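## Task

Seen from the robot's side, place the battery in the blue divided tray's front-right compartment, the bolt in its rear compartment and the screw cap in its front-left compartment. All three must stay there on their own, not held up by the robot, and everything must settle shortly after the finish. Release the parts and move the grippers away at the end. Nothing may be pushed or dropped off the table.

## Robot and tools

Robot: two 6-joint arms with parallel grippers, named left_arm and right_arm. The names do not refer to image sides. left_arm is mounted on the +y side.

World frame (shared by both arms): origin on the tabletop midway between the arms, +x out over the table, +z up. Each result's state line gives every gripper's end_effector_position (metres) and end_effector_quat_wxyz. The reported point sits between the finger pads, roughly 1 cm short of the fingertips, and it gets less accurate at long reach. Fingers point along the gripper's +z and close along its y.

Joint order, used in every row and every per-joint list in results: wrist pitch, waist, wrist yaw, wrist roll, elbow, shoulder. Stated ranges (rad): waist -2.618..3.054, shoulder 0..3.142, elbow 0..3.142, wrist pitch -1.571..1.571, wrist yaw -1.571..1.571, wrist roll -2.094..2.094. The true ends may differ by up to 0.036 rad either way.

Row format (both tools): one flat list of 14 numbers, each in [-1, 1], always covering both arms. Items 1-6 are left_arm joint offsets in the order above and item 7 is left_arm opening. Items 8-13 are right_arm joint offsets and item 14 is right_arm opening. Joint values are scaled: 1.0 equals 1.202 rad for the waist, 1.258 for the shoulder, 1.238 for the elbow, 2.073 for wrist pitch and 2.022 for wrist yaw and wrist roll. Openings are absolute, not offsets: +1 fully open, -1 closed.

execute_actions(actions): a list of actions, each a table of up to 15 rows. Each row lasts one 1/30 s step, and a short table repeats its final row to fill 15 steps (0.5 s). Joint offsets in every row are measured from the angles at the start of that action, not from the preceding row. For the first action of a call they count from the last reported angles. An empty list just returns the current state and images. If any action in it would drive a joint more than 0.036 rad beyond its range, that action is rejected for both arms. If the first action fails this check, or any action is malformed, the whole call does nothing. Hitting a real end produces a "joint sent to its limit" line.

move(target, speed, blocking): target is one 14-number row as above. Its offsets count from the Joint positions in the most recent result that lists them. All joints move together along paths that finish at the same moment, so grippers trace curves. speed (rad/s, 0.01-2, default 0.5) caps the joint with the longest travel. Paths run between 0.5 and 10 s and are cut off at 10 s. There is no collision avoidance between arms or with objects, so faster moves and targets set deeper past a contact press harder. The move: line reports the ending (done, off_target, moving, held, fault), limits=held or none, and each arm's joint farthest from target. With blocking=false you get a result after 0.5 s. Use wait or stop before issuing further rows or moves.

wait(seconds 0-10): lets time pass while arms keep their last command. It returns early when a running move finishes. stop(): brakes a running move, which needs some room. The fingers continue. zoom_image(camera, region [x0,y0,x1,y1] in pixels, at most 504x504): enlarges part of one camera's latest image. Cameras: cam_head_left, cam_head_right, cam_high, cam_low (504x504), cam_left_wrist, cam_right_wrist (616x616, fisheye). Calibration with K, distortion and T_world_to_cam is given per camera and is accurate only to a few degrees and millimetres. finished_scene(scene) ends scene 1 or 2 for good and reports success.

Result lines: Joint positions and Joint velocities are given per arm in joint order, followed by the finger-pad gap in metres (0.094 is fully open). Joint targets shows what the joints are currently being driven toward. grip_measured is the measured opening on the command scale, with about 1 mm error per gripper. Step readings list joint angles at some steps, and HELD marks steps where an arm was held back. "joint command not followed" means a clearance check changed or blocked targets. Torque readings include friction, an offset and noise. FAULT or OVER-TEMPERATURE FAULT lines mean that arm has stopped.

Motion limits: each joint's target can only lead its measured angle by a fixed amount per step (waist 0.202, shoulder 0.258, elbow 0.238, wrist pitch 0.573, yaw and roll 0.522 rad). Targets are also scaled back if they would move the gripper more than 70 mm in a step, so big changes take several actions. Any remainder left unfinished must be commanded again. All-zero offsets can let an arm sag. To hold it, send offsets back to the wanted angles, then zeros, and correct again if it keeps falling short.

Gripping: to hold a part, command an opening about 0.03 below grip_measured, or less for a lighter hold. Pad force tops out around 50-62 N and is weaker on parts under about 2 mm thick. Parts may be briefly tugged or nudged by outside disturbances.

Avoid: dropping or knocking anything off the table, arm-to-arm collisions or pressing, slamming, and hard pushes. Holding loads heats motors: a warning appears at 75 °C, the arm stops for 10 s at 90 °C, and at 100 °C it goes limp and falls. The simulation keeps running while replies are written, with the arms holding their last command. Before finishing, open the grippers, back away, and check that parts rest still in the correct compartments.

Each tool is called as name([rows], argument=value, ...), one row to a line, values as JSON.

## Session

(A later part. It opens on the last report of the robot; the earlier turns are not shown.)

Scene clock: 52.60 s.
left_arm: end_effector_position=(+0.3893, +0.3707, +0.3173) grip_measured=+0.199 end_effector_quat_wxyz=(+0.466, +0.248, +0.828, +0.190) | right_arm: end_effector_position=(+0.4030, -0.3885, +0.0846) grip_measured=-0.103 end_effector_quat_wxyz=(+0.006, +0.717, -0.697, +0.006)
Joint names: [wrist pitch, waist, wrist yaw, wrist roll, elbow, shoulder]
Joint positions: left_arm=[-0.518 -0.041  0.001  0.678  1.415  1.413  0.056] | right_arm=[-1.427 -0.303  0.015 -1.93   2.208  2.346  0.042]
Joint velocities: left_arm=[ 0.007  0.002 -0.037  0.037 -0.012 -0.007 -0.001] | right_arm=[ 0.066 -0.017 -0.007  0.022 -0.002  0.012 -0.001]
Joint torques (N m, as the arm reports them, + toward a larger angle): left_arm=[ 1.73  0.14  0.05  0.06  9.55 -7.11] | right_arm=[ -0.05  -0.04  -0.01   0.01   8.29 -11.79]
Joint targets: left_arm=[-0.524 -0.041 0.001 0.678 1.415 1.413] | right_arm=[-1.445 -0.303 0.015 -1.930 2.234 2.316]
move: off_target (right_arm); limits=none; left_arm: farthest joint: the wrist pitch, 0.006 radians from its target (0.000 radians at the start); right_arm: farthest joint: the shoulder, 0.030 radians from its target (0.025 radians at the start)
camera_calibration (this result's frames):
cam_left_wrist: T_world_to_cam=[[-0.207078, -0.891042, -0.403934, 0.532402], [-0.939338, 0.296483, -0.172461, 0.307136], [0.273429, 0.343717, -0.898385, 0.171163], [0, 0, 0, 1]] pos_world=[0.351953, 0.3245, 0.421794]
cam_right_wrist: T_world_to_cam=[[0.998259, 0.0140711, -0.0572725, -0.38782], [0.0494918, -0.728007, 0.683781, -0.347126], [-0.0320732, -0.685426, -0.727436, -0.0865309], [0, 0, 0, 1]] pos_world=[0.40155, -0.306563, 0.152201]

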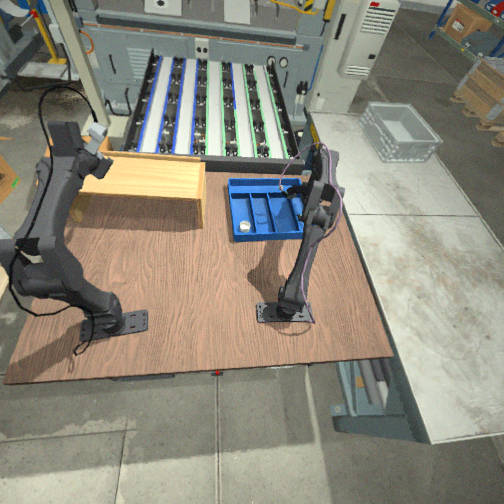

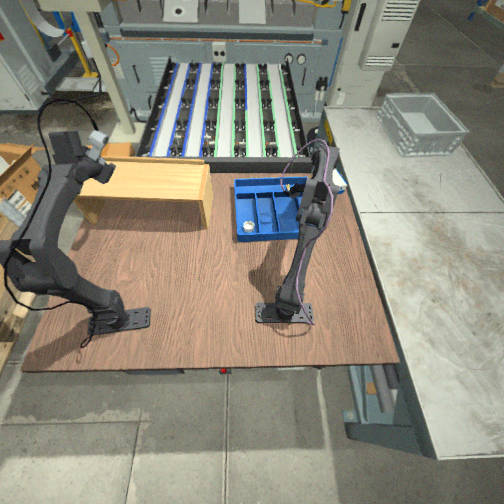

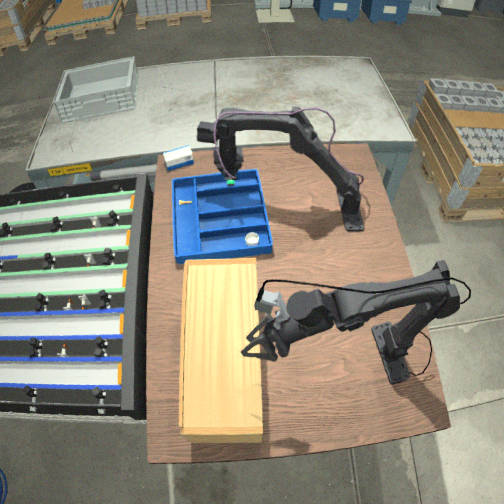

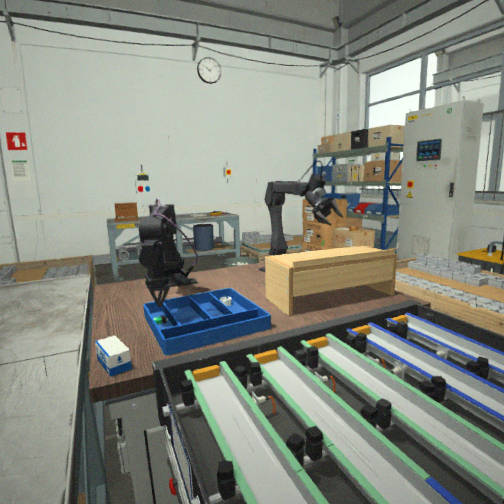

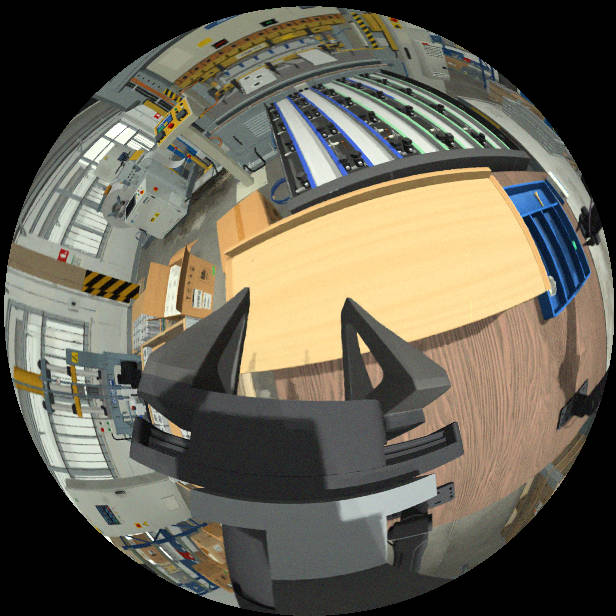

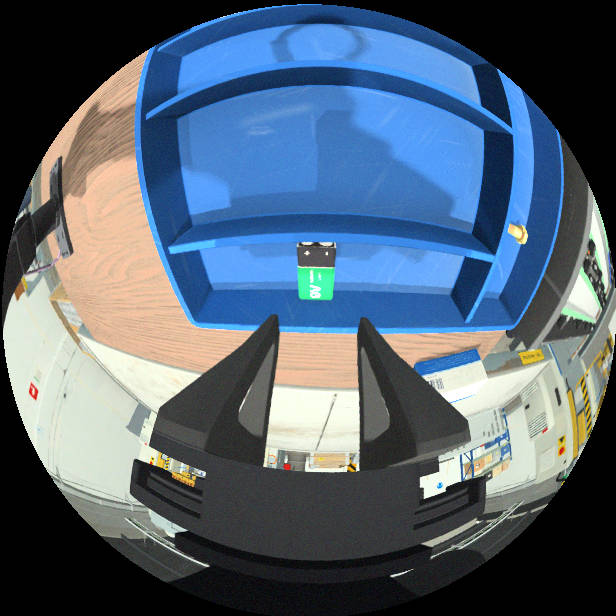

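move(target=[0,0,0,0,0,0,0.2, 0.05,0,0,0,-0.4,-0.5,-0.1], speed=1.0)

Scene clock: 54.13 s.
left_arm: end_effector_position=(+0.3900, +0.3708, +0.3185) grip_measured=+0.199 end_effector_quat_wxyz=(+0.468, +0.248, +0.826, +0.191) | right_arm: end_effector_position=(+0.3152, -0.3583, +0.1943) grip_measured=-0.103 end_effector_quat_wxyz=(-0.041, +0.712, -0.693, +0.106)
Joint names: [wrist pitch, waist, wrist yaw, wrist roll, elbow, shoulder]
Joint positions: left_arm=[-0.512 -0.041  0.001  0.678  1.415  1.413  0.056] | right_arm=[-1.332 -0.303  0.015 -1.93   1.721  1.732  0.042]
Joint velocities: left_arm=[-0.066 -0.002 -0.022 -0.037  0.012 -0.012 -0.001] | right_arm=[-0.037 -0.012 -0.051 -0.066 -0.007 -0.002  0.001]
Joint torques (N m, as the arm reports them, + toward a larger angle): left_arm=[ 1.75 -0.03  0.06  0.05  9.46 -7.09] | right_arm=[ 0.68 -0.04  0.    0.01  5.56 -6.89]
Joint targets: left_arm=[-0.518 -0.041 0.001 0.678 1.415 1.413] | right_arm=[-1.323 -0.303 0.015 -1.930 1.712 1.717]
move: done; limits=none; left_arm: farthest joint: the wrist pitch, 0.006 radians from its target (0.000 radians at the start); right_arm: farthest joint: the shoulder, 0.015 radians from its target (0.629 radians at the start)
camera_calibration (this result's frames):
cam_left_wrist: T_world_to_cam=[[-0.204773, -0.89082, -0.405596, 0.532654], [-0.938341, 0.296579, -0.177645, 0.309211], [0.278541, 0.34421, -0.896624, 0.169326], [0, 0, 0, 1]] pos_world=[0.352054, 0.32451, 0.422794]
cam_right_wrist: T_world_to_cam=[[0.988434, 0.0174492, 0.150645, -0.330368], [-0.0992132, -0.67688, 0.729376, -0.339472], [0.114695, -0.735886, -0.66732, -0.0648711], [0, 0, 0, 1]] pos_world=[0.300307, -0.271755, 0.254081]

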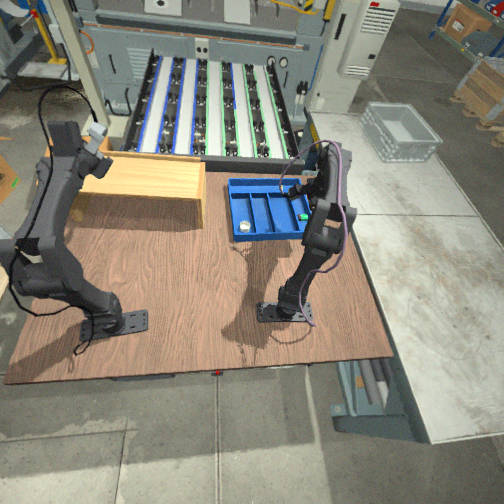

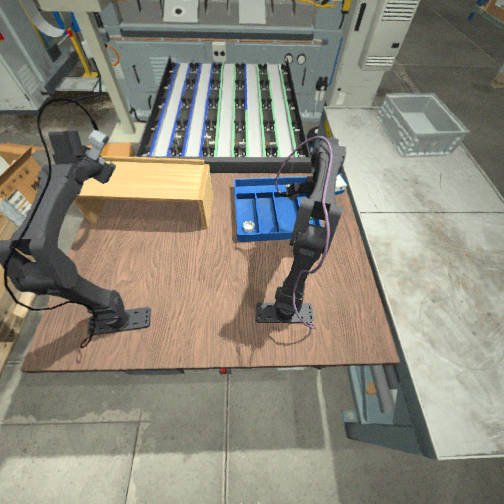

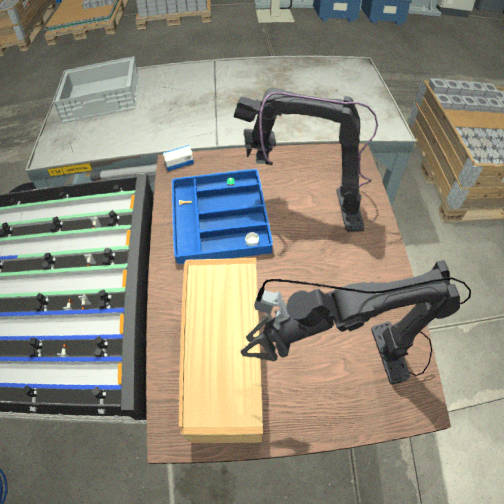

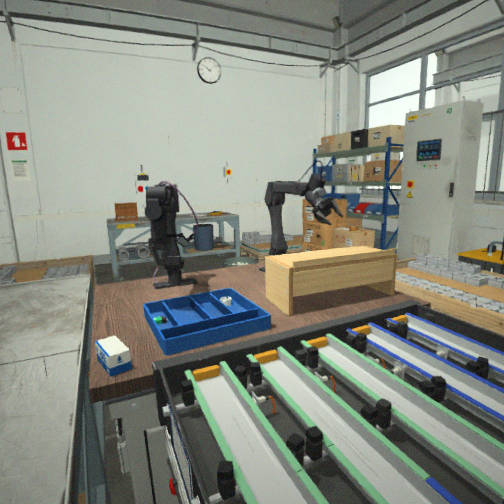

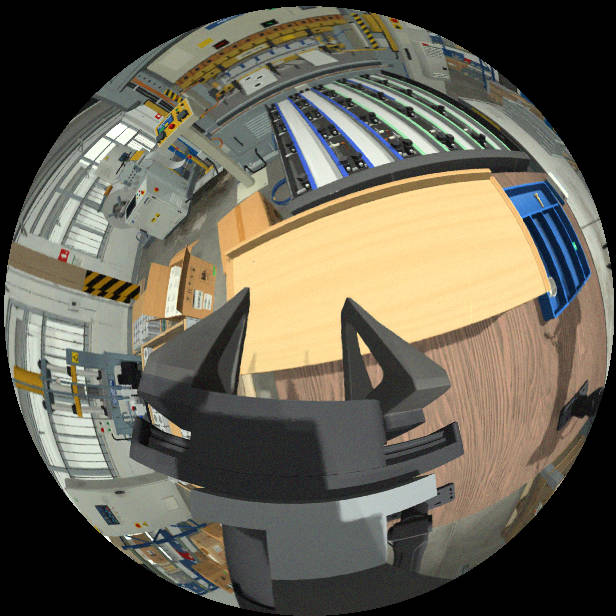

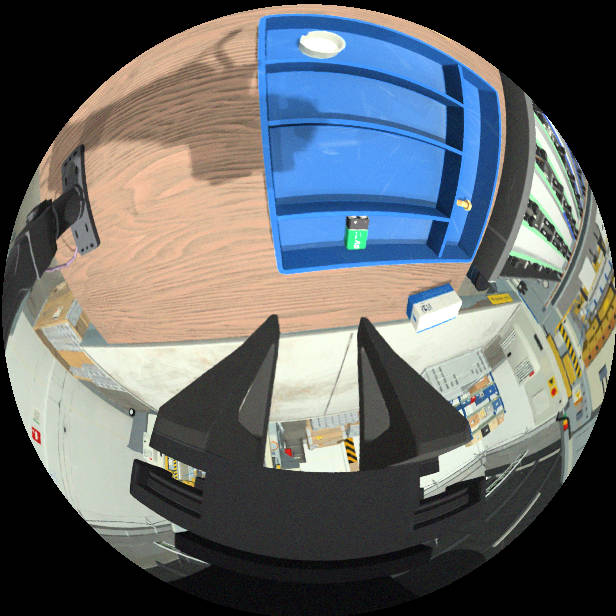

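All three items are in their compartments.

finished_scene(scene=2)

The scene is finished: the task was done.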